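# Shelve the blue carton in the bookcase row's gap

## Task

Take the blue carton off the desk and set it into the empty slot among the cartons on the bookcase shelf. It must stand upright, line up with its neighbours and face end-on like them, with either end toward the front. The brown cartons must stay exactly where they were, neither moved nor rotated. If the blue carton topples or is left leaning, the task fails. It counts only if the carton stays put without the robot holding it, so release it and pull the robot away at the end.

## Robot and tools

ROBOT. A Rainbow Robotics RB-Y1: a wheeled base (two drive wheels, two rear casters) that drives forward/back and turns in place but cannot strafe; a left and a right arm, each ending in a two-pad gripper; a head with cameras; and a torso whose lower section (the leg) folds at ankle, knee and hip. The base measures 0.66 m by 0.58 m, and its front edge sits 0.10 m ahead of the drive axle. A bent leg may poke out beyond that edge. For this job each finger pad squeezes with at most about 24 N.

FRAMES. Base frame: origin on the floor between the drive wheels, x ahead, y to the left, z up. The reported chest, left_hand and right_hand poses use this frame. A hand point lies between its pads; fingers point along the hand's -z, and the pads close along its x. Reported hand positions can be off, worse when the arm is stretched far. Odometry frame = base frame as it was when the scene began; base_odometry counts wheel rotation only (slip looks like motion), heading positive leftward, -3.142 to 3.142.

execute_actions. Arguments: actions (a list holding one action, or empty to just read state and images) and cameras (list drawn from head_camera, left_wrist_camera, right_wrist_camera, all; omitted/null/["all"] gives every camera, [] gives none). An action may carry:
- base: a single relative move from where the base now stands, either {"translate_m": d} in metres, -3 to 3, positive forward, or {"rotate_rad": d} in radians, -3.2 to 3.2, positive counter-clockwise seen from above.
- joints: a dictionary of absolute targets keyed by joint name, one entry per joint, each arm named separately (left_... and right_...). Radians except grippers (metres of opening). Ranges: torso_squat_rad 0 to 1.2 (higher lowers a level chest); torso_shift_rad -0.3 to 0.6 (positive pushes hips forward); torso_pitch_rad -0.2 to 1.4 (positive leans forward); torso_yaw_rad -1.5 to 1.5 (positive left); shoulder_pitch -2.356 to 2.356 (0 hanging, negative raises the arm forward); left_shoulder_roll_rad 0 to 3.141 (positive outward left), right_shoulder_roll_rad -3.141 to 0 (negative outward right); shoulder_yaw -2.094 to 2.094 (positive swings a bent forearm leftward on both arms); elbow -2.617 to 0.01 (0 straight, negative bends); forearm_roll -3.141 to 3.141; wrist_pitch -1.57 to 1.919 (negative tilts the hand forward); hand_roll -2.705 to 2.705 (rolls positive counter-clockwise from above on a hanging arm, both sides); gripper_m 0 to 0.1; head_pan_rad -0.523 to 0.523 (relative to chest, positive left); head_tilt_rad -0.35 to 1.57 (positive looks down). Done tolerance is ±0.02 for joints and ±0.004 for grippers.
- speeds: lowers top speed for this action only: translate_m 0.05 to 0.4 m/s, rotate_rad 0.1 to 1.509 rad/s (defaults are the upper ends).
- min_time_s: 0.1 to 8, a floor on how long each arm/head motion takes.
All parts start at once. Base and joint motions in one call may finish at different moments; no action exceeds 15 s, and a base move needing over 8.667 s is rejected. Bad keys or out-of-range numbers reject the whole call with no motion. Anything left out of an action may still be driving toward an older target. Native top speeds: arm joints 1 rad/s (the three wrist-area joints 1.5), head 1.5, squat and pitch 0.3, shift 0.15, torso yaw 0.6, grippers 0.1 m/s.

Torso coupling limits (otherwise the commanded torso joints stop short as off_target): squat+shift <= 1.52; squat-shift+pitch <= 1.57; shift+0.5 pitch-0.4 squat <= 0.7; shift+0.3 pitch-0.5 squat <= 0.39.

wait: seconds from 0 to 10; no new command, returns state and images. zoom_image: camera plus region [x0, y0, x1, y1] in pixels of that camera's most recent full image, origin top-left, at most 504 by 504. Head images are 896x504, wrist images 644x364. finished_scene: scene = number of the current scene; ends it permanently after the robot holds its final command, and reports success.

RESULTS. base_status and joint_status describe how each motion ended: done (for the base, wheels turned the amount asked, slip included); off_target (stopped short, may still push); time_out; contact_stop (arm or torso met firm resistance); stopped_with_arm (torso halted because an arm contact-stopped); limit_stop_at_<name>, e.g. limit_stop_at_own_body (a self-collision guard acted before touching) or limit_stop_at_motor_heat; not_followed. After time_out, contact_stop, stopped_with_arm or a limit stop, the joint forgets its target and holds; a stop of one joint in the torso group or in one arm's group stops that whole group. "joint command not followed" plus a "cause:" line means an arm's targets were withheld (self or arm-to-arm clearance); the robot may retry them each action until valid targets arrive. on_its_own lists uncommanded parts; "held at" is a held target, not the actual position. joint_positions gives readings; the pictures line names the images in order.

GRIPPING. To hold something, command an opening at least 0.005 m below its width; the resulting off_target is expected.

CAUTIONS. The base does not stop on contact and may keep shoving furniture. A leg touching furniture can push the robot backward while reporting done, unseen by odometry. After any stop, retreat first in a separate action: arms, then torso. If both hands hold one object and the torso contact-stops instantly with nothing in the way, resend every arm joint (not grippers) at its current joint_positions value, then repeat the torso command. Never let the arms strike or squeeze each other, grippers included; grippers, fingers and palms are not covered by the arm-to-arm check. Each arm is rated 3 kg; heavy loads far ahead of the wheels can tip the robot. Contact torque at a joint's limit (shoulders 62.3, elbows 32, wrist joints 22.2 N m) freezes the robot for 10 s. Long holding heats motors: MOTOR HOT warns from 65 °C, and at 80 °C an OVER-TEMPERATURE FAULT brakes that arm; resend targets afterwards. Avoid drops, slips, slams and hard pushes. The simulation keeps running between calls while the robot holds its last command.

CAMERAS. Calibration is given in OpenCV form per camera (K, distortion, T_world_to_cam from base frame); head K fx=fy=697.777, centre (448.2, 248.126). Actual poses can deviate slightly, more for wrist cameras on extended arms.

Each tool is called after "Request:" as name(argument=value, ...), one argument or row to a line, values as JSON.

## Session

Request:
execute_actions(
  actions=[],
)

Scene clock: 0.00 s.
base_odometry: x=+0.000 y=+0.000 heading=+0.000 (m, m, rad; odometry frame)
base_status: not commanded
joint_positions: torso_squat_rad=+0.350 torso_shift_rad=+0.000 torso_pitch_rad=+0.000 torso_yaw_rad=+0.001 left_shoulder_pitch_rad=+0.023 left_shoulder_roll_rad=+0.015 left_shoulder_yaw_rad=+0.016 left_elbow_rad=-0.192 left_forearm_roll_rad=-0.001 left_wrist_pitch_rad=+0.028 left_hand_roll_rad=-0.038 left_gripper_m=+0.101 right_shoulder_pitch_rad=+0.017 right_shoulder_roll_rad=-0.013 right_shoulder_yaw_rad=-0.035 right_elbow_rad=-0.280 right_forearm_roll_rad=+0.024 right_wrist_pitch_rad=+0.007 right_hand_roll_rad=-0.053 right_gripper_m=+0.100 head_pan_rad=+0.000 head_tilt_rad=+0.399
joint_status: not commanded
chest: x=-0.2279 y=-0.0007 z=+1.2476 quat_wxyz=(+1.000, +0.001, +0.000, +0.000) (m; base frame)
left_hand: x=-0.1573 y=+0.2338 z=+0.5657 quat_wxyz=(+0.997, +0.011, -0.071, -0.008) (m; base frame)
right_hand: x=-0.1055 y=-0.2350 z=+0.5728 quat_wxyz=(+0.991, -0.007, -0.129, -0.033) (m; base frame)
pictures: head_camera, left_wrist_camera, right_wrist_camera
Images, in order (width x height): head_camera 896x504, left_wrist_camera 644x364, right_wrist_camera 644x364.

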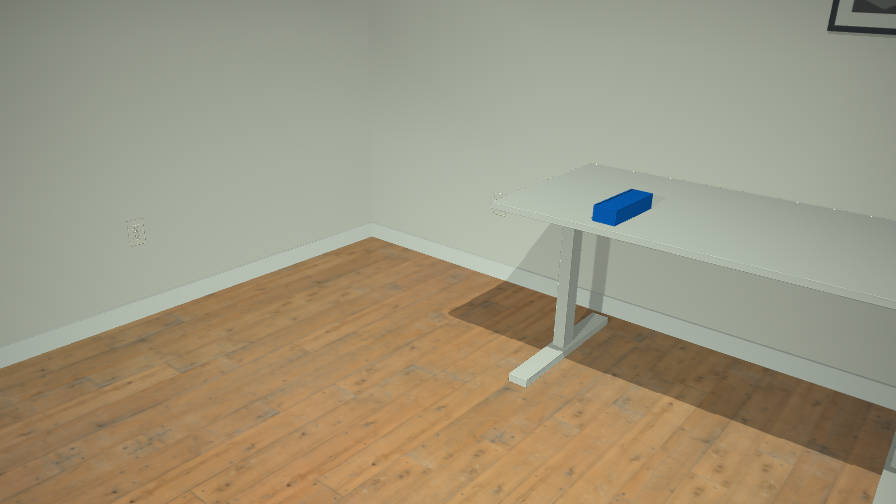

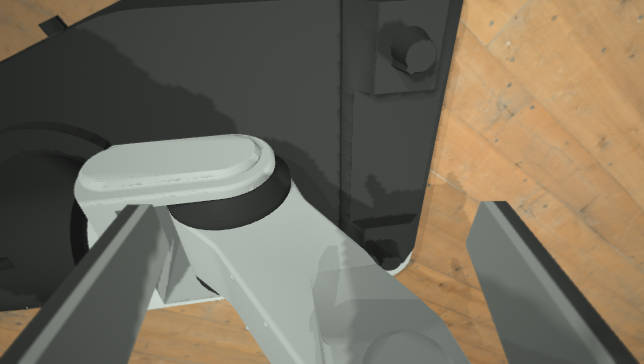

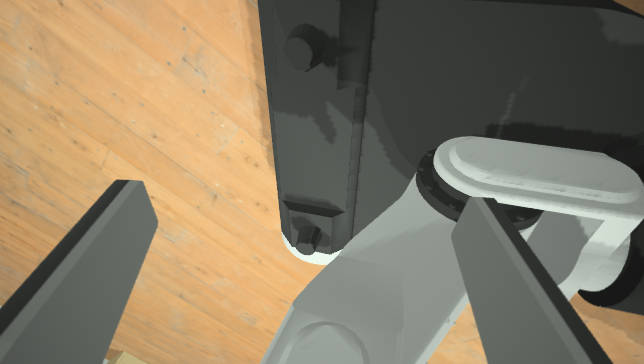

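Find the bookcase.

Request:
execute_actions(
  actions=[
    {"base":{"rotate_rad":-1.1},"joints":{"head_tilt_rad":0.2}},
  ],
  cameras=["head_camera"],
)

Request:
execute_actions(
  actions=[
    {"base":{"rotate_rad":-1.1}},
  ],
  cameras=["head_camera"],
)

Request:
execute_actions(
  actions=[
    {"base":{"rotate_rad":-1.1}},
  ],
  cameras=["head_camera"],
)

Request:
execute_actions(
  actions=[
    {"base":{"rotate_rad":-1.1}},
  ],
  cameras=["head_camera"],
)

Scene clock: 8.67 s.
base_odometry: x=+0.000 y=+0.000 heading=-1.100 (m, m, rad; odometry frame)
base_status: done
joint_positions: torso_squat_rad=+0.350 torso_shift_rad=+0.000 torso_pitch_rad=+0.000 torso_yaw_rad=+0.001 left_shoulder_pitch_rad=+0.023 left_shoulder_roll_rad=+0.015 left_shoulder_yaw_rad=+0.016 left_elbow_rad=-0.192 left_forearm_roll_rad=-0.001 left_wrist_pitch_rad=+0.028 left_hand_roll_rad=-0.038 left_gripper_m=+0.101 right_shoulder_pitch_rad=+0.017 right_shoulder_roll_rad=-0.013 right_shoulder_yaw_rad=-0.035 right_elbow_rad=-0.280 right_forearm_roll_rad=+0.024 right_wrist_pitch_rad=+0.007 right_hand_roll_rad=-0.053 right_gripper_m=+0.100 head_pan_rad=+0.000 head_tilt_rad=+0.200
joint_status: all done
chest: x=-0.2279 y=-0.0007 z=+1.2476 quat_wxyz=(+1.000, +0.001, +0.000, +0.000) (m; base frame)
left_hand: x=-0.1573 y=+0.2338 z=+0.5657 quat_wxyz=(+0.997, +0.011, -0.071, -0.008) (m; base frame)
right_hand: x=-0.1055 y=-0.2350 z=+0.5728 quat_wxyz=(+0.991, -0.007, -0.129, -0.033) (m; base frame)
pictures: head_camera
camera_calibration (this result's frames):
head_camera: T_world_to_cam=[[-0.0195802, -0.999802, 0.00357347, -0.00610521], [-0.189873, 0.000209327, -0.981809, 1.4355], [0.981613, -0.0199025, -0.18984, 0.422922], [0, 0, 0, 1]] pos_world=[-0.142702, 0.0020127, 1.4897]
Images, in order (width x height): head_camera 896x504.

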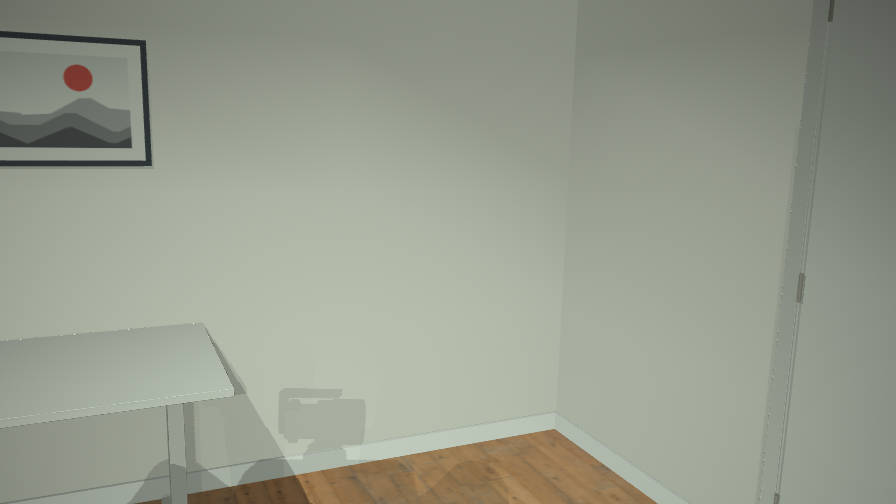

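Scene clock: 12.10 s.
base_odometry: x=+0.000 y=+0.000 heading=-2.199 (m, m, rad; odometry frame)
base_status: done
joint_positions: torso_squat_rad=+0.350 torso_shift_rad=+0.000 torso_pitch_rad=+0.000 torso_yaw_rad=+0.001 left_shoulder_pitch_rad=+0.023 left_shoulder_roll_rad=+0.015 left_shoulder_yaw_rad=+0.016 left_elbow_rad=-0.192 left_forearm_roll_rad=-0.001 left_wrist_pitch_rad=+0.028 left_hand_roll_rad=-0.038 left_gripper_m=+0.101 right_shoulder_pitch_rad=+0.017 right_shoulder_roll_rad=-0.013 right_shoulder_yaw_rad=-0.035 right_elbow_rad=-0.280 right_forearm_roll_rad=+0.024 right_wrist_pitch_rad=+0.007 right_hand_roll_rad=-0.053 right_gripper_m=+0.100 head_pan_rad=+0.000 head_tilt_rad=+0.200
joint_status: not commanded
chest: x=-0.2279 y=-0.0007 z=+1.2476 quat_wxyz=(+1.000, +0.001, +0.000, +0.000) (m; base frame)
left_hand: x=-0.1573 y=+0.2338 z=+0.5657 quat_wxyz=(+0.997, +0.011, -0.071, -0.008) (m; base frame)
right_hand: x=-0.1055 y=-0.2350 z=+0.5728 quat_wxyz=(+0.991, -0.007, -0.129, -0.033) (m; base frame)
pictures: head_camera
camera_calibration (this result's frames):
head_camera: T_world_to_cam=[[-0.01958, -0.999802, 0.00357687, -0.0061076], [-0.189873, 0.000205957, -0.981809, 1.4355], [0.981613, -0.019903, -0.189839, 0.422922], [0, 0, 0, 1]] pos_world=[-0.142702, 0.00201536, 1.4897]
Images, in order (width x height): head_camera 896x504.

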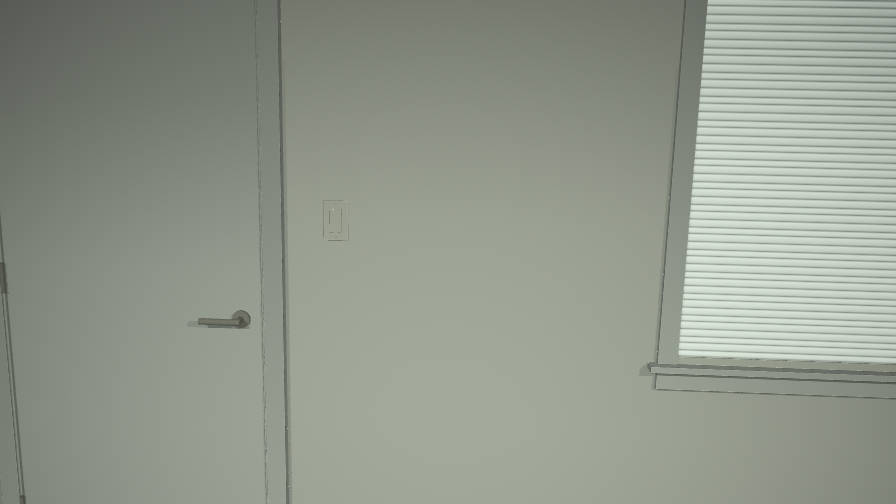

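Scene clock: 15.53 s.
base_odometry: x=+0.000 y=+0.000 heading=+2.984 (m, m, rad; odometry frame)
base_status: done
joint_positions: torso_squat_rad=+0.350 torso_shift_rad=+0.000 torso_pitch_rad=+0.000 torso_yaw_rad=+0.001 left_shoulder_pitch_rad=+0.023 left_shoulder_roll_rad=+0.015 left_shoulder_yaw_rad=+0.016 left_elbow_rad=-0.192 left_forearm_roll_rad=-0.001 left_wrist_pitch_rad=+0.028 left_hand_roll_rad=-0.038 left_gripper_m=+0.101 right_shoulder_pitch_rad=+0.017 right_shoulder_roll_rad=-0.013 right_shoulder_yaw_rad=-0.035 right_elbow_rad=-0.280 right_forearm_roll_rad=+0.024 right_wrist_pitch_rad=+0.007 right_hand_roll_rad=-0.053 right_gripper_m=+0.100 head_pan_rad=+0.000 head_tilt_rad=+0.200
joint_status: not commanded
chest: x=-0.2279 y=-0.0007 z=+1.2476 quat_wxyz=(+1.000, +0.001, +0.000, +0.000) (m; base frame)
left_hand: x=-0.1573 y=+0.2338 z=+0.5657 quat_wxyz=(+0.997, +0.011, -0.071, -0.008) (m; base frame)
right_hand: x=-0.1055 y=-0.2350 z=+0.5728 quat_wxyz=(+0.991, -0.007, -0.129, -0.033) (m; base frame)
pictures: head_camera
camera_calibration (this result's frames):
head_camera: T_world_to_cam=[[-0.0195801, -0.999802, 0.00357872, -0.00610929], [-0.189873, 0.000204162, -0.981809, 1.4355], [0.981613, -0.0199034, -0.189839, 0.422922], [0, 0, 0, 1]] pos_world=[-0.142702, 0.00201644, 1.4897]
Images, in order (width x height): head_camera 896x504.

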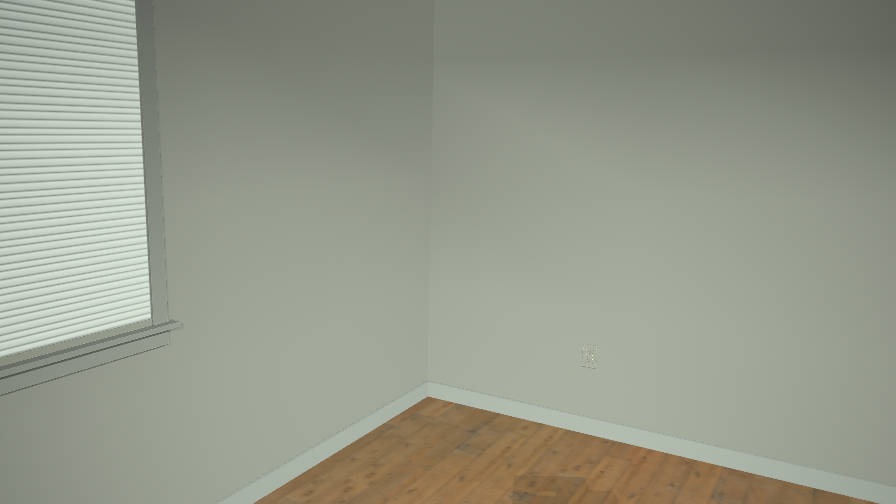

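Scene clock: 18.97 s.
base_odometry: x=+0.000 y=+0.000 heading=+1.885 (m, m, rad; odometry frame)
base_status: done
joint_positions: torso_squat_rad=+0.350 torso_shift_rad=+0.000 torso_pitch_rad=+0.000 torso_yaw_rad=+0.001 left_shoulder_pitch_rad=+0.023 left_shoulder_roll_rad=+0.015 left_shoulder_yaw_rad=+0.016 left_elbow_rad=-0.192 left_forearm_roll_rad=-0.001 left_wrist_pitch_rad=+0.028 left_hand_roll_rad=-0.038 left_gripper_m=+0.101 right_shoulder_pitch_rad=+0.017 right_shoulder_roll_rad=-0.013 right_shoulder_yaw_rad=-0.035 right_elbow_rad=-0.280 right_forearm_roll_rad=+0.024 right_wrist_pitch_rad=+0.007 right_hand_roll_rad=-0.053 right_gripper_m=+0.100 head_pan_rad=+0.000 head_tilt_rad=+0.200
joint_status: not commanded
chest: x=-0.2279 y=-0.0007 z=+1.2476 quat_wxyz=(+1.000, +0.001, +0.000, +0.000) (m; base frame)
left_hand: x=-0.1573 y=+0.2338 z=+0.5657 quat_wxyz=(+0.997, +0.011, -0.071, -0.008) (m; base frame)
right_hand: x=-0.1055 y=-0.2350 z=+0.5728 quat_wxyz=(+0.991, -0.007, -0.129, -0.033) (m; base frame)
pictures: head_camera
camera_calibration (this result's frames):
head_camera: T_world_to_cam=[[-0.0195797, -0.999802, 0.00358007, -0.00611057], [-0.189873, 0.000202763, -0.981809, 1.4355], [0.981613, -0.0199033, -0.189839, 0.422922], [0, 0, 0, 1]] pos_world=[-0.142702, 0.00201712, 1.4897]
Images, in order (width x height): head_camera 896x504.

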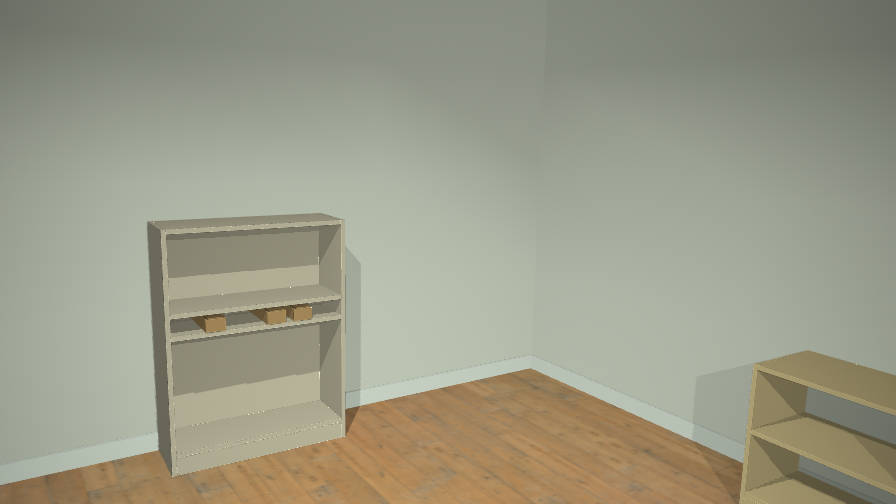

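Request:
execute_actions(
  actions=[
    {"base":{"rotate_rad":-1.78}},
  ],
  cameras=[],
)

Request:
execute_actions(
  actions=[
    {"base":{"translate_m":1.35}},
  ],
  cameras=[],
)

Request:
execute_actions(
  actions=[
    {"base":{"rotate_rad":-0.73},"joints":{"head_tilt_rad":0.7,"right_elbow_rad":-1.57,"right_hand_roll_rad":1.57}},
  ],
)

Scene clock: 33.23 s.
base_odometry: x=+0.000 y=+0.000 heading=+0.105 (m, m, rad; odometry frame)
base_status: done
joint_positions: torso_squat_rad=+0.350 torso_shift_rad=+0.000 torso_pitch_rad=+0.000 torso_yaw_rad=+0.001 left_shoulder_pitch_rad=+0.023 left_shoulder_roll_rad=+0.015 left_shoulder_yaw_rad=+0.016 left_elbow_rad=-0.192 left_forearm_roll_rad=-0.001 left_wrist_pitch_rad=+0.028 left_hand_roll_rad=-0.038 left_gripper_m=+0.101 right_shoulder_pitch_rad=+0.017 right_shoulder_roll_rad=-0.013 right_shoulder_yaw_rad=-0.035 right_elbow_rad=-0.280 right_forearm_roll_rad=+0.024 right_wrist_pitch_rad=+0.007 right_hand_roll_rad=-0.053 right_gripper_m=+0.100 head_pan_rad=+0.000 head_tilt_rad=+0.200
joint_status: not commanded
chest: x=-0.2279 y=-0.0007 z=+1.2476 quat_wxyz=(+1.000, +0.001, +0.000, +0.000) (m; base frame)
left_hand: x=-0.1573 y=+0.2338 z=+0.5657 quat_wxyz=(+0.997, +0.011, -0.071, -0.008) (m; base frame)
right_hand: x=-0.1055 y=-0.2350 z=+0.5728 quat_wxyz=(+0.991, -0.007, -0.129, -0.033) (m; base frame)
pictures: none
No camera images: the call's "cameras" was empty. Leave "cameras" out to get every camera's image.

Scene clock: 38.13 s.
base_odometry: x=+1.343 y=+0.141 heading=+0.105 (m, m, rad; odometry frame)
base_status: done
joint_positions: torso_squat_rad=+0.350 torso_shift_rad=+0.000 torso_pitch_rad=+0.000 torso_yaw_rad=+0.001 left_shoulder_pitch_rad=+0.023 left_shoulder_roll_rad=+0.015 left_shoulder_yaw_rad=+0.016 left_elbow_rad=-0.192 left_forearm_roll_rad=-0.001 left_wrist_pitch_rad=+0.028 left_hand_roll_rad=-0.038 left_gripper_m=+0.101 right_shoulder_pitch_rad=+0.017 right_shoulder_roll_rad=-0.013 right_shoulder_yaw_rad=-0.035 right_elbow_rad=-0.280 right_forearm_roll_rad=+0.024 right_wrist_pitch_rad=+0.007 right_hand_roll_rad=-0.053 right_gripper_m=+0.100 head_pan_rad=+0.000 head_tilt_rad=+0.200
joint_status: not commanded
chest: x=-0.2278 y=-0.0007 z=+1.2476 quat_wxyz=(+1.000, +0.001, +0.000, +0.000) (m; base frame)
left_hand: x=-0.1572 y=+0.2338 z=+0.5657 quat_wxyz=(+0.997, +0.011, -0.071, -0.008) (m; base frame)
right_hand: x=-0.1055 y=-0.2350 z=+0.5728 quat_wxyz=(+0.991, -0.007, -0.128, -0.033) (m; base frame)
pictures: none
No camera images: the call's "cameras" was empty. Leave "cameras" out to get every camera's image.

Scene clock: 40.87 s.
base_odometry: x=+1.343 y=+0.141 heading=-0.625 (m, m, rad; odometry frame)
base_status: done
joint_positions: torso_squat_rad=+0.350 torso_shift_rad=+0.000 torso_pitch_rad=+0.000 torso_yaw_rad=+0.001 left_shoulder_pitch_rad=+0.023 left_shoulder_roll_rad=+0.015 left_shoulder_yaw_rad=+0.016 left_elbow_rad=-0.192 left_forearm_roll_rad=-0.001 left_wrist_pitch_rad=+0.028 left_hand_roll_rad=-0.038 left_gripper_m=+0.101 right_shoulder_pitch_rad=+0.017 right_shoulder_roll_rad=-0.013 right_shoulder_yaw_rad=-0.035 right_elbow_rad=-1.570 right_forearm_roll_rad=+0.024 right_wrist_pitch_rad=+0.007 right_hand_roll_rad=+1.570 right_gripper_m=+0.100 head_pan_rad=+0.000 head_tilt_rad=+0.700
joint_status: all done
chest: x=-0.2278 y=-0.0007 z=+1.2476 quat_wxyz=(+1.000, +0.001, +0.000, +0.000) (m; base frame)
left_hand: x=-0.1572 y=+0.2338 z=+0.5657 quat_wxyz=(+0.997, +0.011, -0.071, -0.008) (m; base frame)
right_hand: x=+0.2845 y=-0.2451 z=+1.0103 quat_wxyz=(+0.507, -0.512, -0.475, +0.505) (m; base frame)
pictures: head_camera, left_wrist_camera, right_wrist_camera
camera_calibration (this result's frames):
head_camera: T_world_to_cam=[[-0.0146979, -0.999808, 0.0129544, -0.0186635], [-0.637356, -0.000614574, -0.77057, 1.03761], [0.77043, -0.0195823, -0.637224, 1.02701], [0, 0, 0, 1]] pos_world=[-0.130192, 0.00208915, 1.45423]
left_wrist_camera: T_world_to_cam=[[0.98742, -0.0478076, 0.150722, 0.0825707], [-0.127542, -0.804231, 0.58047, -0.126985], [0.0934643, -0.592391, -0.800211, 0.694896], [0, 0, 0, 1]] pos_world=[-0.162676, 0.313472, 0.61733]
right_wrist_camera: T_world_to_cam=[[-0.0485624, -0.993322, 0.104654, -0.338833], [-0.673496, -0.0448098, -0.737832, 0.957439], [0.737594, -0.106315, -0.666822, 0.522694], [0, 0, 0, 1]] pos_world=[0.242841, -0.238097, 1.09043]
Images, in order (width x height): head_camera 896x504, left_wrist_camera 644x364, right_wrist_camera 644x364.

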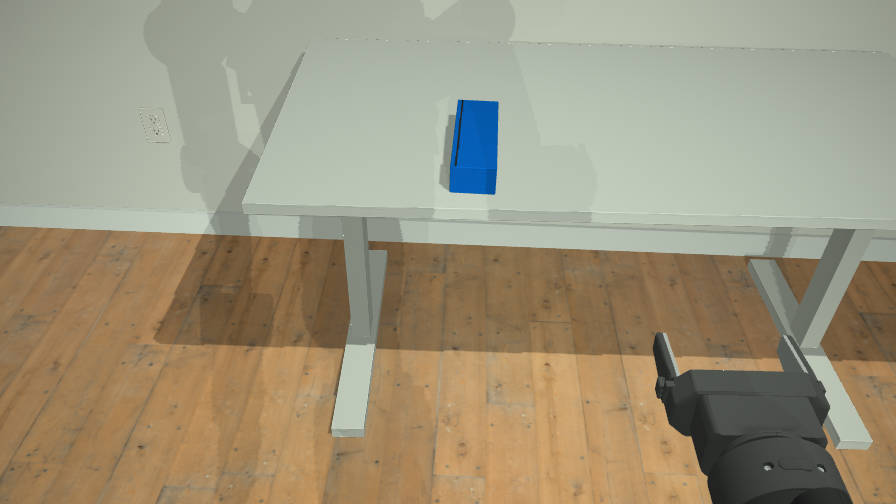

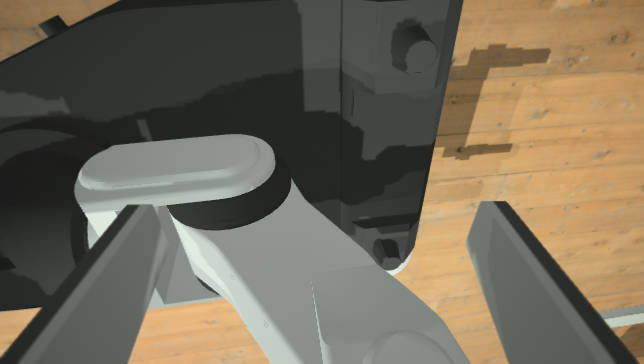

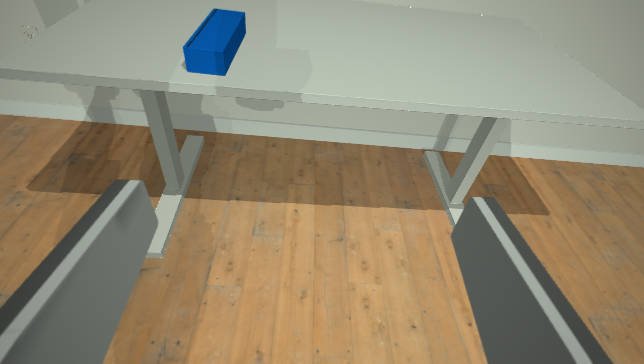

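Request:
execute_actions(
  actions=[
    {"base":{"rotate_rad":0.5},"joints":{"torso_squat_rad":0.9}},
  ],
  cameras=[],
)

Request:
execute_actions(
  actions=[
    {"base":{"translate_m":0.39}},
  ],
  cameras=[],
)

Request:
execute_actions(
  actions=[
    {"base":{"rotate_rad":-0.52}},
  ],
  cameras=["head_camera","right_wrist_camera"],
)

Scene clock: 49.47 s.
base_odometry: x=+1.343 y=+0.141 heading=-0.126 (m, m, rad; odometry frame)
base_status: done
joint_positions: torso_squat_rad=+0.900 torso_shift_rad=+0.000 torso_pitch_rad=+0.000 torso_yaw_rad=+0.001 left_shoulder_pitch_rad=+0.023 left_shoulder_roll_rad=+0.015 left_shoulder_yaw_rad=+0.016 left_elbow_rad=-0.192 left_forearm_roll_rad=-0.001 left_wrist_pitch_rad=+0.028 left_hand_roll_rad=-0.038 left_gripper_m=+0.101 right_shoulder_pitch_rad=+0.017 right_shoulder_roll_rad=-0.013 right_shoulder_yaw_rad=-0.035 right_elbow_rad=-1.570 right_forearm_roll_rad=+0.024 right_wrist_pitch_rad=+0.007 right_hand_roll_rad=+1.570 right_gripper_m=+0.100 head_pan_rad=+0.000 head_tilt_rad=+0.700
joint_status: all done
chest: x=-0.2281 y=-0.0006 z=+1.0250 quat_wxyz=(+1.000, +0.001, +0.000, +0.000) (m; base frame)
left_hand: x=-0.1572 y=+0.2339 z=+0.3432 quat_wxyz=(+0.997, +0.011, -0.071, -0.008) (m; base frame)
right_hand: x=+0.2843 y=-0.2451 z=+0.7880 quat_wxyz=(+0.507, -0.513, -0.475, +0.505) (m; base frame)
pictures: none
No camera images: the call's "cameras" was empty. Leave "cameras" out to get every camera's image.

Scene clock: 51.83 s.
base_odometry: x=+1.730 y=+0.092 heading=-0.126 (m, m, rad; odometry frame)
base_status: done
joint_positions: torso_squat_rad=+0.900 torso_shift_rad=+0.000 torso_pitch_rad=+0.000 torso_yaw_rad=+0.001 left_shoulder_pitch_rad=+0.023 left_shoulder_roll_rad=+0.015 left_shoulder_yaw_rad=+0.016 left_elbow_rad=-0.192 left_forearm_roll_rad=-0.001 left_wrist_pitch_rad=+0.028 left_hand_roll_rad=-0.038 left_gripper_m=+0.101 right_shoulder_pitch_rad=+0.017 right_shoulder_roll_rad=-0.013 right_shoulder_yaw_rad=-0.035 right_elbow_rad=-1.570 right_forearm_roll_rad=+0.024 right_wrist_pitch_rad=+0.007 right_hand_roll_rad=+1.570 right_gripper_m=+0.100 head_pan_rad=+0.000 head_tilt_rad=+0.700
joint_status: not commanded
chest: x=-0.2279 y=-0.0006 z=+1.0251 quat_wxyz=(+1.000, +0.001, +0.000, +0.000) (m; base frame)
left_hand: x=-0.1572 y=+0.2339 z=+0.3432 quat_wxyz=(+0.997, +0.011, -0.071, -0.008) (m; base frame)
right_hand: x=+0.2844 y=-0.2450 z=+0.7878 quat_wxyz=(+0.507, -0.512, -0.475, +0.505) (m; base frame)
pictures: none
No camera images: the call's "cameras" was empty. Leave "cameras" out to get every camera's image.

Scene clock: 54.23 s.
base_odometry: x=+1.730 y=+0.092 heading=-0.646 (m, m, rad; odometry frame)
base_status: done
joint_positions: torso_squat_rad=+0.900 torso_shift_rad=+0.000 torso_pitch_rad=+0.000 torso_yaw_rad=+0.001 left_shoulder_pitch_rad=+0.023 left_shoulder_roll_rad=+0.015 left_shoulder_yaw_rad=+0.016 left_elbow_rad=-0.192 left_forearm_roll_rad=-0.001 left_wrist_pitch_rad=+0.028 left_hand_roll_rad=-0.038 left_gripper_m=+0.101 right_shoulder_pitch_rad=+0.017 right_shoulder_roll_rad=-0.013 right_shoulder_yaw_rad=-0.035 right_elbow_rad=-1.570 right_forearm_roll_rad=+0.024 right_wrist_pitch_rad=+0.007 right_hand_roll_rad=+1.570 right_gripper_m=+0.100 head_pan_rad=+0.000 head_tilt_rad=+0.700
joint_status: not commanded
chest: x=-0.2279 y=-0.0006 z=+1.0251 quat_wxyz=(+1.000, +0.001, +0.000, +0.000) (m; base frame)
left_hand: x=-0.1572 y=+0.2339 z=+0.3432 quat_wxyz=(+0.997, +0.011, -0.071, -0.008) (m; base frame)
right_hand: x=+0.2844 y=-0.2450 z=+0.7878 quat_wxyz=(+0.507, -0.512, -0.475, +0.505) (m; base frame)
pictures: head_camera, right_wrist_camera
camera_calibration (this result's frames):
head_camera: T_world_to_cam=[[-0.0146979, -0.999808, 0.0129261, -0.0156784], [-0.63737, -0.000592369, -0.770558, 0.866086], [0.770418, -0.0195643, -0.637239, 0.885275], [0, 0, 0, 1]] pos_world=[-0.130244, 0.00215744, 1.2317]
right_wrist_camera: T_world_to_cam=[[-0.048553, -0.993326, 0.104625, -0.315441], [-0.673483, -0.044796, -0.737844, 0.793238], [0.737606, -0.106287, -0.666813, 0.374349], [0, 0, 0, 1]] pos_world=[0.242795, -0.238013, 0.867909]
Images, in order (width x height): head_camera 896x504, right_wrist_camera 644x364.

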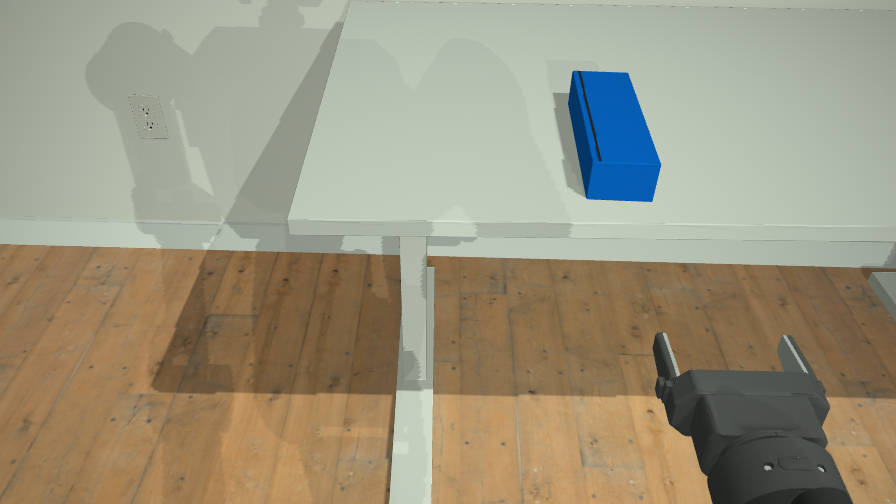

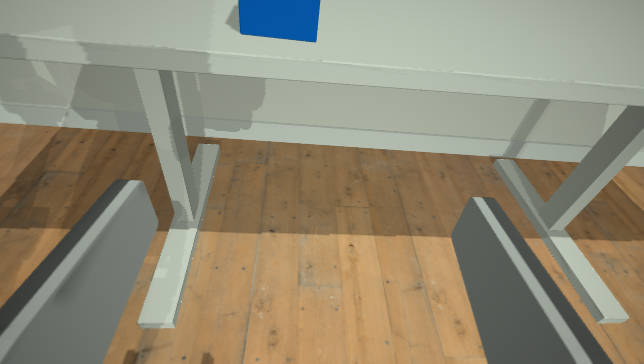

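Request:
execute_actions(
  actions=[
    {"base":{"translate_m":0.2},"joints":{"right_shoulder_yaw_rad":0.01,"torso_squat_rad":0.93}},
  ],
  cameras=["head_camera","right_wrist_camera"],
)

Scene clock: 60.57 s.
base_odometry: x=+1.889 y=-0.028 heading=-0.646 (m, m, rad; odometry frame)
base_status: done
joint_positions: torso_squat_rad=+0.930 torso_shift_rad=+0.000 torso_pitch_rad=+0.000 torso_yaw_rad=+0.001 left_shoulder_pitch_rad=+0.023 left_shoulder_roll_rad=+0.015 left_shoulder_yaw_rad=+0.016 left_elbow_rad=-0.192 left_forearm_roll_rad=-0.001 left_wrist_pitch_rad=+0.028 left_hand_roll_rad=-0.038 left_gripper_m=+0.101 right_shoulder_pitch_rad=+0.017 right_shoulder_roll_rad=-0.013 right_shoulder_yaw_rad=+0.010 right_elbow_rad=-1.570 right_forearm_roll_rad=+0.024 right_wrist_pitch_rad=+0.007 right_hand_roll_rad=+1.570 right_gripper_m=+0.100 head_pan_rad=+0.000 head_tilt_rad=+0.700
joint_status: all done
chest: x=-0.2279 y=-0.0006 z=+1.0084 quat_wxyz=(+1.000, +0.001, +0.000, +0.000) (m; base frame)
left_hand: x=-0.1572 y=+0.2339 z=+0.3265 quat_wxyz=(+0.997, +0.011, -0.071, -0.008) (m; base frame)
right_hand: x=+0.2848 y=-0.2219 z=+0.7709 quat_wxyz=(+0.496, -0.501, -0.486, +0.516) (m; base frame)
pictures: head_camera, right_wrist_camera
camera_calibration (this result's frames):
head_camera: T_world_to_cam=[[-0.0146986, -0.999808, 0.0129264, -0.0154559], [-0.637354, -0.000592562, -0.770571, 0.853271], [0.770431, -0.019565, -0.637223, 0.874665], [0, 0, 0, 1]] pos_world=[-0.13026, 0.00216551, 1.21506]
right_wrist_camera: T_world_to_cam=[[-0.00404176, -0.994583, 0.103866, -0.303009], [-0.671178, -0.0742977, -0.737564, 0.774656], [0.741286, -0.0726938, -0.667242, 0.371981], [0, 0, 0, 1]] pos_world=[0.242963, -0.216771, 0.851032]
Images, in order (width x height): head_camera 896x504, right_wrist_camera 644x364.

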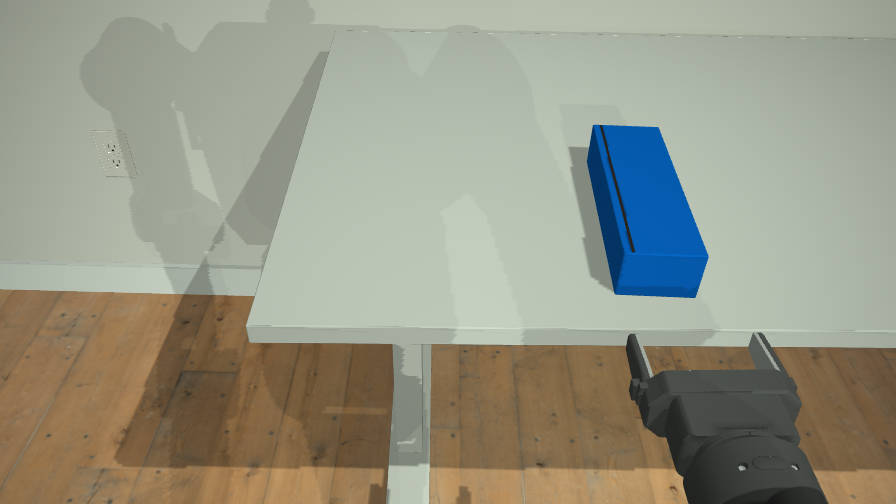

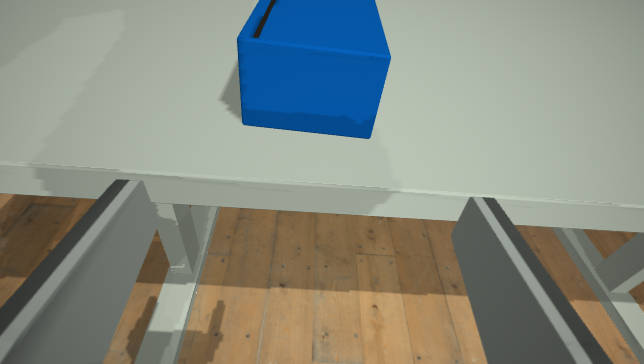

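Aligned. Advance.

Request:
execute_actions(
  actions=[
    {"base":{"translate_m":0.11},"speeds":{"translate_m":0.1}},
  ],
  cameras=["right_wrist_camera"],
)

Request:
execute_actions(
  actions=[
    {"joints":{"right_gripper_m":0.06}},
  ],
  cameras=[],
)

Request:
execute_actions(
  actions=[
    {"joints":{"torso_squat_rad":0.85}},
  ],
  cameras=["head_camera","right_wrist_camera"],
)

Scene clock: 68.00 s.
base_odometry: x=+1.977 y=-0.094 heading=-0.647 (m, m, rad; odometry frame)
base_status: done
joint_positions: torso_squat_rad=+0.930 torso_shift_rad=+0.000 torso_pitch_rad=+0.000 torso_yaw_rad=+0.001 left_shoulder_pitch_rad=+0.023 left_shoulder_roll_rad=+0.015 left_shoulder_yaw_rad=+0.016 left_elbow_rad=-0.192 left_forearm_roll_rad=-0.001 left_wrist_pitch_rad=+0.028 left_hand_roll_rad=-0.038 left_gripper_m=+0.101 right_shoulder_pitch_rad=+0.017 right_shoulder_roll_rad=-0.013 right_shoulder_yaw_rad=+0.010 right_elbow_rad=-1.570 right_forearm_roll_rad=+0.024 right_wrist_pitch_rad=+0.007 right_hand_roll_rad=+1.570 right_gripper_m=+0.100 head_pan_rad=+0.000 head_tilt_rad=+0.700
joint_status: not commanded
chest: x=-0.2279 y=-0.0006 z=+1.0084 quat_wxyz=(+1.000, +0.001, +0.000, +0.000) (m; base frame)
left_hand: x=-0.1572 y=+0.2339 z=+0.3265 quat_wxyz=(+0.997, +0.011, -0.071, -0.008) (m; base frame)
right_hand: x=+0.2848 y=-0.2219 z=+0.7709 quat_wxyz=(+0.496, -0.501, -0.486, +0.516) (m; base frame)
pictures: right_wrist_camera
camera_calibration (this result's frames):
right_wrist_camera: T_world_to_cam=[[-0.00404372, -0.994583, 0.103866, -0.303008], [-0.671166, -0.0742974, -0.737575, 0.774652], [0.741296, -0.0726939, -0.66723, 0.371984], [0, 0, 0, 1]] pos_world=[0.242944, -0.216772, 0.851034]
Images, in order (width x height): right_wrist_camera 644x364.

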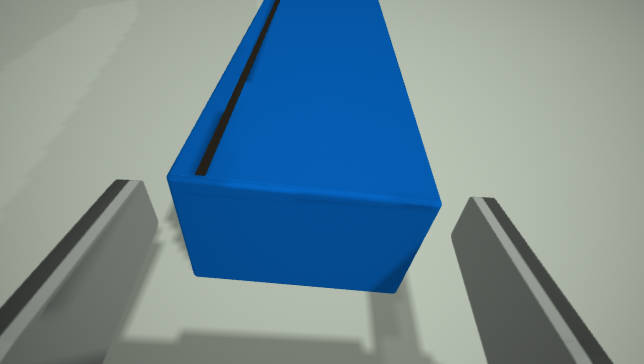

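Scene clock: 68.90 s.
base_odometry: x=+1.977 y=-0.094 heading=-0.647 (m, m, rad; odometry frame)
base_status: not commanded
joint_positions: torso_squat_rad=+0.930 torso_shift_rad=+0.000 torso_pitch_rad=+0.000 torso_yaw_rad=+0.001 left_shoulder_pitch_rad=+0.023 left_shoulder_roll_rad=+0.015 left_shoulder_yaw_rad=+0.016 left_elbow_rad=-0.192 left_forearm_roll_rad=-0.001 left_wrist_pitch_rad=+0.028 left_hand_roll_rad=-0.038 left_gripper_m=+0.101 right_shoulder_pitch_rad=+0.017 right_shoulder_roll_rad=-0.013 right_shoulder_yaw_rad=+0.010 right_elbow_rad=-1.570 right_forearm_roll_rad=+0.024 right_wrist_pitch_rad=+0.007 right_hand_roll_rad=+1.570 right_gripper_m=+0.060 head_pan_rad=+0.000 head_tilt_rad=+0.700
joint_status: all done
chest: x=-0.2279 y=-0.0006 z=+1.0084 quat_wxyz=(+1.000, +0.001, +0.000, +0.000) (m; base frame)
left_hand: x=-0.1572 y=+0.2339 z=+0.3265 quat_wxyz=(+0.997, +0.011, -0.071, -0.008) (m; base frame)
right_hand: x=+0.2848 y=-0.2219 z=+0.7709 quat_wxyz=(+0.496, -0.501, -0.486, +0.516) (m; base frame)
pictures: none
No camera images: the call's "cameras" was empty. Leave "cameras" out to get every camera's image.

Scene clock: 69.90 s.
base_odometry: x=+1.977 y=-0.094 heading=-0.647 (m, m, rad; odometry frame)
base_status: not commanded
joint_positions: torso_squat_rad=+0.850 torso_shift_rad=+0.000 torso_pitch_rad=+0.000 torso_yaw_rad=+0.001 left_shoulder_pitch_rad=+0.023 left_shoulder_roll_rad=+0.015 left_shoulder_yaw_rad=+0.016 left_elbow_rad=-0.192 left_forearm_roll_rad=-0.001 left_wrist_pitch_rad=+0.028 left_hand_roll_rad=-0.038 left_gripper_m=+0.101 right_shoulder_pitch_rad=+0.017 right_shoulder_roll_rad=-0.013 right_shoulder_yaw_rad=+0.010 right_elbow_rad=-1.570 right_forearm_roll_rad=+0.024 right_wrist_pitch_rad=+0.007 right_hand_roll_rad=+1.570 right_gripper_m=+0.060 head_pan_rad=+0.000 head_tilt_rad=+0.700
joint_status: all done
chest: x=-0.2278 y=-0.0006 z=+1.0519 quat_wxyz=(+1.000, +0.001, +0.000, +0.000) (m; base frame)
left_hand: x=-0.1573 y=+0.2339 z=+0.3700 quat_wxyz=(+0.997, +0.011, -0.071, -0.008) (m; base frame)
right_hand: x=+0.2849 y=-0.2219 z=+0.8144 quat_wxyz=(+0.496, -0.501, -0.486, +0.516) (m; base frame)
pictures: head_camera, right_wrist_camera
camera_calibration (this result's frames):
head_camera: T_world_to_cam=[[-0.0146962, -0.999808, 0.0129289, -0.016039], [-0.637494, -0.000592493, -0.770455, 0.88668], [0.770315, -0.0195648, -0.637364, 0.902451], [0, 0, 0, 1]] pos_world=[-0.130154, 0.00214572, 1.25854]
right_wrist_camera: T_world_to_cam=[[-0.00402406, -0.994583, 0.103866, -0.307542], [-0.671269, -0.0743006, -0.73748, 0.806669], [0.741203, -0.0726899, -0.667334, 0.401037], [0, 0, 0, 1]] pos_world=[0.243005, -0.216789, 0.894472]
Images, in order (width x height): head_camera 896x504, right_wrist_camera 644x364.

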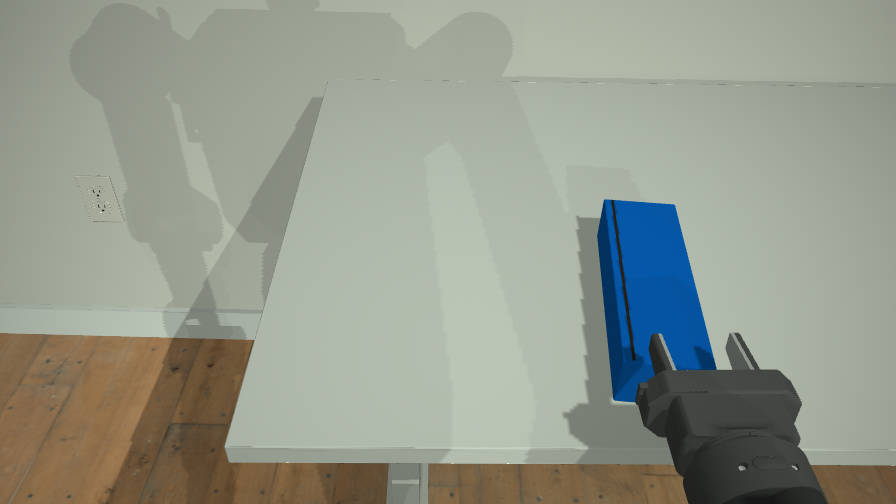

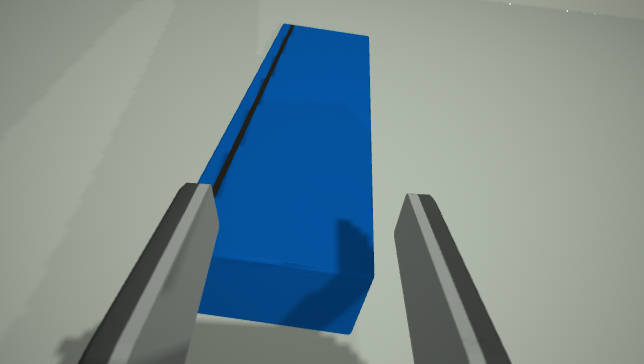

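Request:
execute_actions(
  actions=[
    {"base":{"translate_m":0.04},"joints":{"right_gripper_m":0.1}},
  ],
  cameras=[],
)

Request:
execute_actions(
  actions=[
    {"joints":{"torso_squat_rad":1.0}},
  ],
  cameras=["head_camera","right_wrist_camera"],
)

Scene clock: 74.93 s.
base_odometry: x=+2.009 y=-0.119 heading=-0.647 (m, m, rad; odometry frame)
base_status: done
joint_positions: torso_squat_rad=+0.850 torso_shift_rad=+0.000 torso_pitch_rad=+0.000 torso_yaw_rad=+0.001 left_shoulder_pitch_rad=+0.023 left_shoulder_roll_rad=+0.015 left_shoulder_yaw_rad=+0.016 left_elbow_rad=-0.192 left_forearm_roll_rad=-0.001 left_wrist_pitch_rad=+0.028 left_hand_roll_rad=-0.038 left_gripper_m=+0.101 right_shoulder_pitch_rad=+0.017 right_shoulder_roll_rad=-0.013 right_shoulder_yaw_rad=+0.010 right_elbow_rad=-1.570 right_forearm_roll_rad=+0.024 right_wrist_pitch_rad=+0.007 right_hand_roll_rad=+1.570 right_gripper_m=+0.100 head_pan_rad=+0.000 head_tilt_rad=+0.700
joint_status: all done
chest: x=-0.2279 y=-0.0006 z=+1.0519 quat_wxyz=(+1.000, +0.001, +0.000, +0.000) (m; base frame)
left_hand: x=-0.1572 y=+0.2339 z=+0.3700 quat_wxyz=(+0.997, +0.011, -0.071, -0.008) (m; base frame)
right_hand: x=+0.2849 y=-0.2219 z=+0.8144 quat_wxyz=(+0.496, -0.501, -0.486, +0.516) (m; base frame)
pictures: none
No camera images: the call's "cameras" was empty. Leave "cameras" out to get every camera's image.

Scene clock: 76.10 s.
base_odometry: x=+2.009 y=-0.118 heading=-0.647 (m, m, rad; odometry frame)
base_status: not commanded
joint_positions: torso_squat_rad=+0.898 torso_shift_rad=-0.001 torso_pitch_rad=-0.003 torso_yaw_rad=+0.001 left_shoulder_pitch_rad=+0.023 left_shoulder_roll_rad=+0.015 left_shoulder_yaw_rad=+0.016 left_elbow_rad=-0.192 left_forearm_roll_rad=-0.001 left_wrist_pitch_rad=+0.028 left_hand_roll_rad=-0.038 left_gripper_m=+0.101 right_shoulder_pitch_rad=+0.014 right_shoulder_roll_rad=-0.013 right_shoulder_yaw_rad=+0.010 right_elbow_rad=-1.574 right_forearm_roll_rad=+0.024 right_wrist_pitch_rad=+0.005 right_hand_roll_rad=+1.570 right_gripper_m=+0.100 head_pan_rad=+0.000 head_tilt_rad=+0.700
joint_status: torso_squat_rad contact_stop (moved +0.048 of +0.150)
on_its_own: torso_squat_rad is held at +0.898, not at your +1.000, since a contact_stop
chest: x=-0.2293 y=-0.0005 z=+1.0261 quat_wxyz=(+1.000, +0.001, -0.001, +0.000) (m; base frame)
left_hand: x=-0.1567 y=+0.2338 z=+0.3443 quat_wxyz=(+0.997, +0.011, -0.073, -0.008) (m; base frame)
right_hand: x=+0.2851 y=-0.2211 z=+0.7937 quat_wxyz=(+0.493, -0.504, -0.490, +0.513) (m; base frame)
pictures: head_camera, right_wrist_camera
camera_calibration (this result's frames):
head_camera: T_world_to_cam=[[-0.0147378, -0.999806, 0.0131009, -0.0158032], [-0.635129, -0.000758957, -0.772406, 0.868377], [0.772266, -0.0197043, -0.634994, 0.885108], [0, 0, 0, 1]] pos_world=[-0.13224, 0.00229933, 1.23299]
right_wrist_camera: T_world_to_cam=[[-0.00388647, -0.994672, 0.103016, -0.30397], [-0.66291, -0.0745656, -0.744977, 0.795149], [0.748689, -0.0711858, -0.659088, 0.378755], [0, 0, 0, 1]] pos_world=[0.242361, -0.216097, 0.873314]
Images, in order (width x height): head_camera 896x504, right_wrist_camera 644x364.

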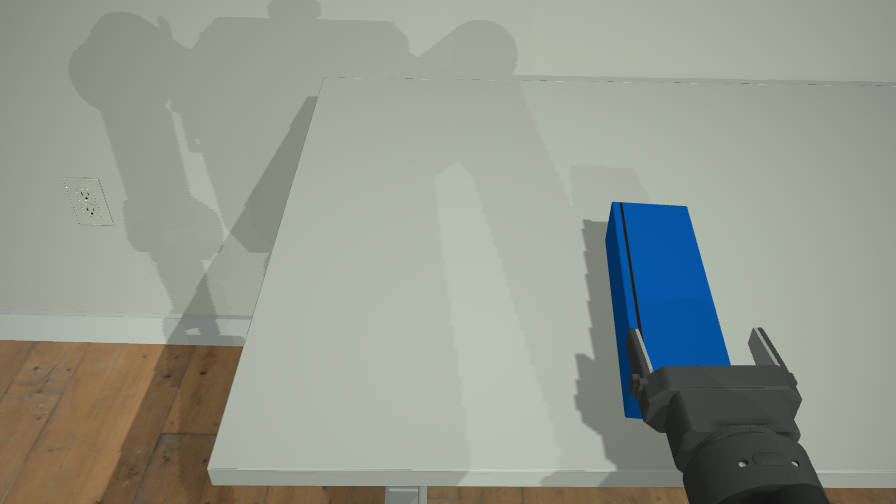

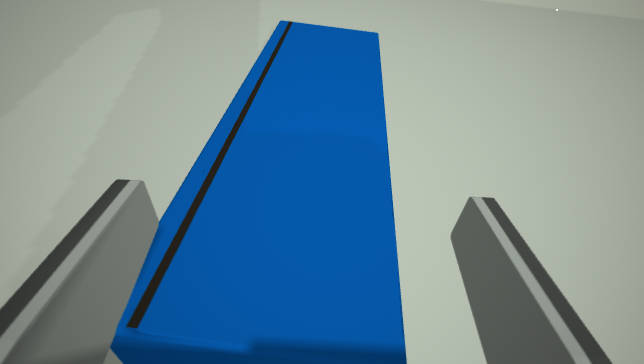

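Left finger is on the carton. Lift, shift left, lower.

Request:
execute_actions(
  actions=[
    {"joints":{"torso_squat_rad":0.85}},
  ],
  cameras=[],
)

Request:
execute_actions(
  actions=[
    {"joints":{"right_shoulder_yaw_rad":0.055}},
  ],
  cameras=[],
)

Request:
execute_actions(
  actions=[
    {"joints":{"torso_squat_rad":0.95}},
  ],
  cameras=["head_camera","right_wrist_camera"],
)

Scene clock: 83.47 s.
base_odometry: x=+2.009 y=-0.119 heading=-0.647 (m, m, rad; odometry frame)
base_status: not commanded
joint_positions: torso_squat_rad=+0.850 torso_shift_rad=+0.000 torso_pitch_rad=-0.002 torso_yaw_rad=+0.001 left_shoulder_pitch_rad=+0.023 left_shoulder_roll_rad=+0.015 left_shoulder_yaw_rad=+0.016 left_elbow_rad=-0.192 left_forearm_roll_rad=-0.001 left_wrist_pitch_rad=+0.028 left_hand_roll_rad=-0.038 left_gripper_m=+0.101 right_shoulder_pitch_rad=+0.017 right_shoulder_roll_rad=-0.013 right_shoulder_yaw_rad=+0.010 right_elbow_rad=-1.570 right_forearm_roll_rad=+0.024 right_wrist_pitch_rad=+0.007 right_hand_roll_rad=+1.570 right_gripper_m=+0.100 head_pan_rad=+0.000 head_tilt_rad=+0.700
joint_status: all done
chest: x=-0.2287 y=-0.0005 z=+1.0519 quat_wxyz=(+1.000, +0.001, -0.001, +0.000) (m; base frame)
left_hand: x=-0.1570 y=+0.2338 z=+0.3701 quat_wxyz=(+0.997, +0.011, -0.072, -0.008) (m; base frame)
right_hand: x=+0.2846 y=-0.2216 z=+0.8156 quat_wxyz=(+0.495, -0.502, -0.487, +0.515) (m; base frame)
pictures: none
No camera images: the call's "cameras" was empty. Leave "cameras" out to get every camera's image.

Scene clock: 84.10 s.
base_odometry: x=+2.009 y=-0.119 heading=-0.647 (m, m, rad; odometry frame)
base_status: not commanded
joint_positions: torso_squat_rad=+0.850 torso_shift_rad=+0.000 torso_pitch_rad=-0.002 torso_yaw_rad=+0.001 left_shoulder_pitch_rad=+0.023 left_shoulder_roll_rad=+0.015 left_shoulder_yaw_rad=+0.016 left_elbow_rad=-0.192 left_forearm_roll_rad=-0.001 left_wrist_pitch_rad=+0.028 left_hand_roll_rad=-0.038 left_gripper_m=+0.101 right_shoulder_pitch_rad=+0.017 right_shoulder_roll_rad=-0.013 right_shoulder_yaw_rad=+0.055 right_elbow_rad=-1.570 right_forearm_roll_rad=+0.024 right_wrist_pitch_rad=+0.007 right_hand_roll_rad=+1.570 right_gripper_m=+0.100 head_pan_rad=+0.000 head_tilt_rad=+0.700
joint_status: all done
chest: x=-0.2287 y=-0.0005 z=+1.0519 quat_wxyz=(+1.000, +0.001, -0.001, +0.000) (m; base frame)
left_hand: x=-0.1570 y=+0.2339 z=+0.3701 quat_wxyz=(+0.997, +0.011, -0.072, -0.008) (m; base frame)
right_hand: x=+0.2839 y=-0.1985 z=+0.8153 quat_wxyz=(+0.484, -0.491, -0.498, +0.526) (m; base frame)
pictures: none
No camera images: the call's "cameras" was empty. Leave "cameras" out to get every camera's image.

Scene clock: 85.23 s.
base_odometry: x=+2.009 y=-0.119 heading=-0.647 (m, m, rad; odometry frame)
base_status: not commanded
joint_positions: torso_squat_rad=+0.907 torso_shift_rad=-0.001 torso_pitch_rad=-0.005 torso_yaw_rad=+0.001 left_shoulder_pitch_rad=+0.023 left_shoulder_roll_rad=+0.015 left_shoulder_yaw_rad=+0.016 left_elbow_rad=-0.192 left_forearm_roll_rad=-0.001 left_wrist_pitch_rad=+0.028 left_hand_roll_rad=-0.038 left_gripper_m=+0.101 right_shoulder_pitch_rad=+0.014 right_shoulder_roll_rad=-0.013 right_shoulder_yaw_rad=+0.055 right_elbow_rad=-1.574 right_forearm_roll_rad=+0.025 right_wrist_pitch_rad=+0.006 right_hand_roll_rad=+1.570 right_gripper_m=+0.100 head_pan_rad=+0.000 head_tilt_rad=+0.700
joint_status: torso_squat_rad contact_stop (moved +0.057 of +0.100)
on_its_own: torso_squat_rad is held at +0.907, not at your +0.950, since a contact_stop
chest: x=-0.2301 y=-0.0004 z=+1.0212 quat_wxyz=(+1.000, +0.000, -0.002, +0.000) (m; base frame)
left_hand: x=-0.1563 y=+0.2338 z=+0.3396 quat_wxyz=(+0.997, +0.011, -0.073, -0.008) (m; base frame)
right_hand: x=+0.2840 y=-0.1981 z=+0.7893 quat_wxyz=(+0.481, -0.493, -0.501, +0.524) (m; base frame)
pictures: head_camera, right_wrist_camera
camera_calibration (this result's frames):
head_camera: T_world_to_cam=[[-0.0148213, -0.999803, 0.0132099, -0.0158229], [-0.63381, -0.000823965, -0.773488, 0.865559], [0.773346, -0.0198366, -0.633673, 0.881557], [0, 0, 0, 1]] pos_world=[-0.133383, 0.00238056, 1.22833]
right_wrist_camera: T_world_to_cam=[[0.0404118, -0.993678, 0.104745, -0.294457], [-0.658251, -0.105343, -0.745392, 0.785809], [0.751713, -0.0388261, -0.658346, 0.383317], [0, 0, 0, 1]] pos_world=[0.241014, -0.194933, 0.868933]
Images, in order (width x height): head_camera 896x504, right_wrist_camera 644x364.

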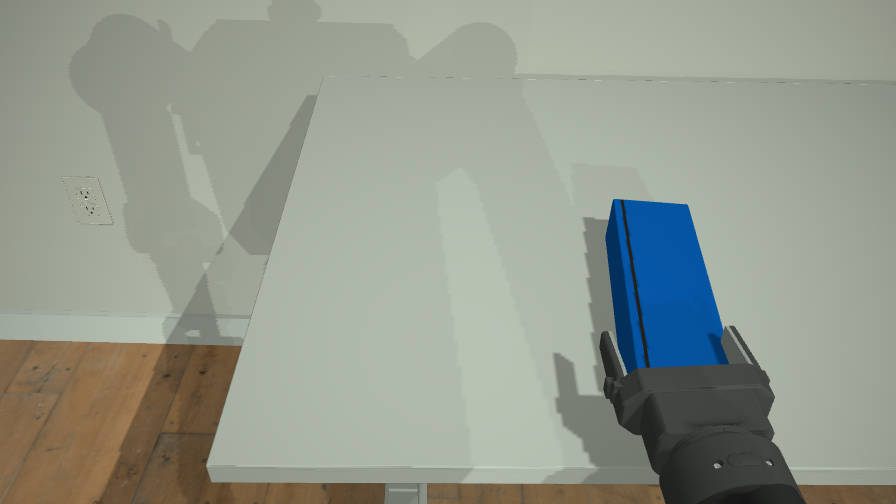

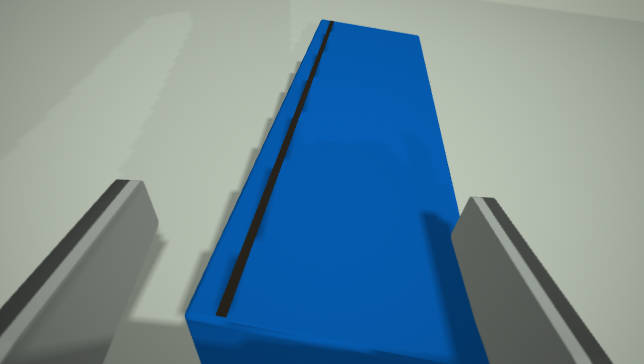

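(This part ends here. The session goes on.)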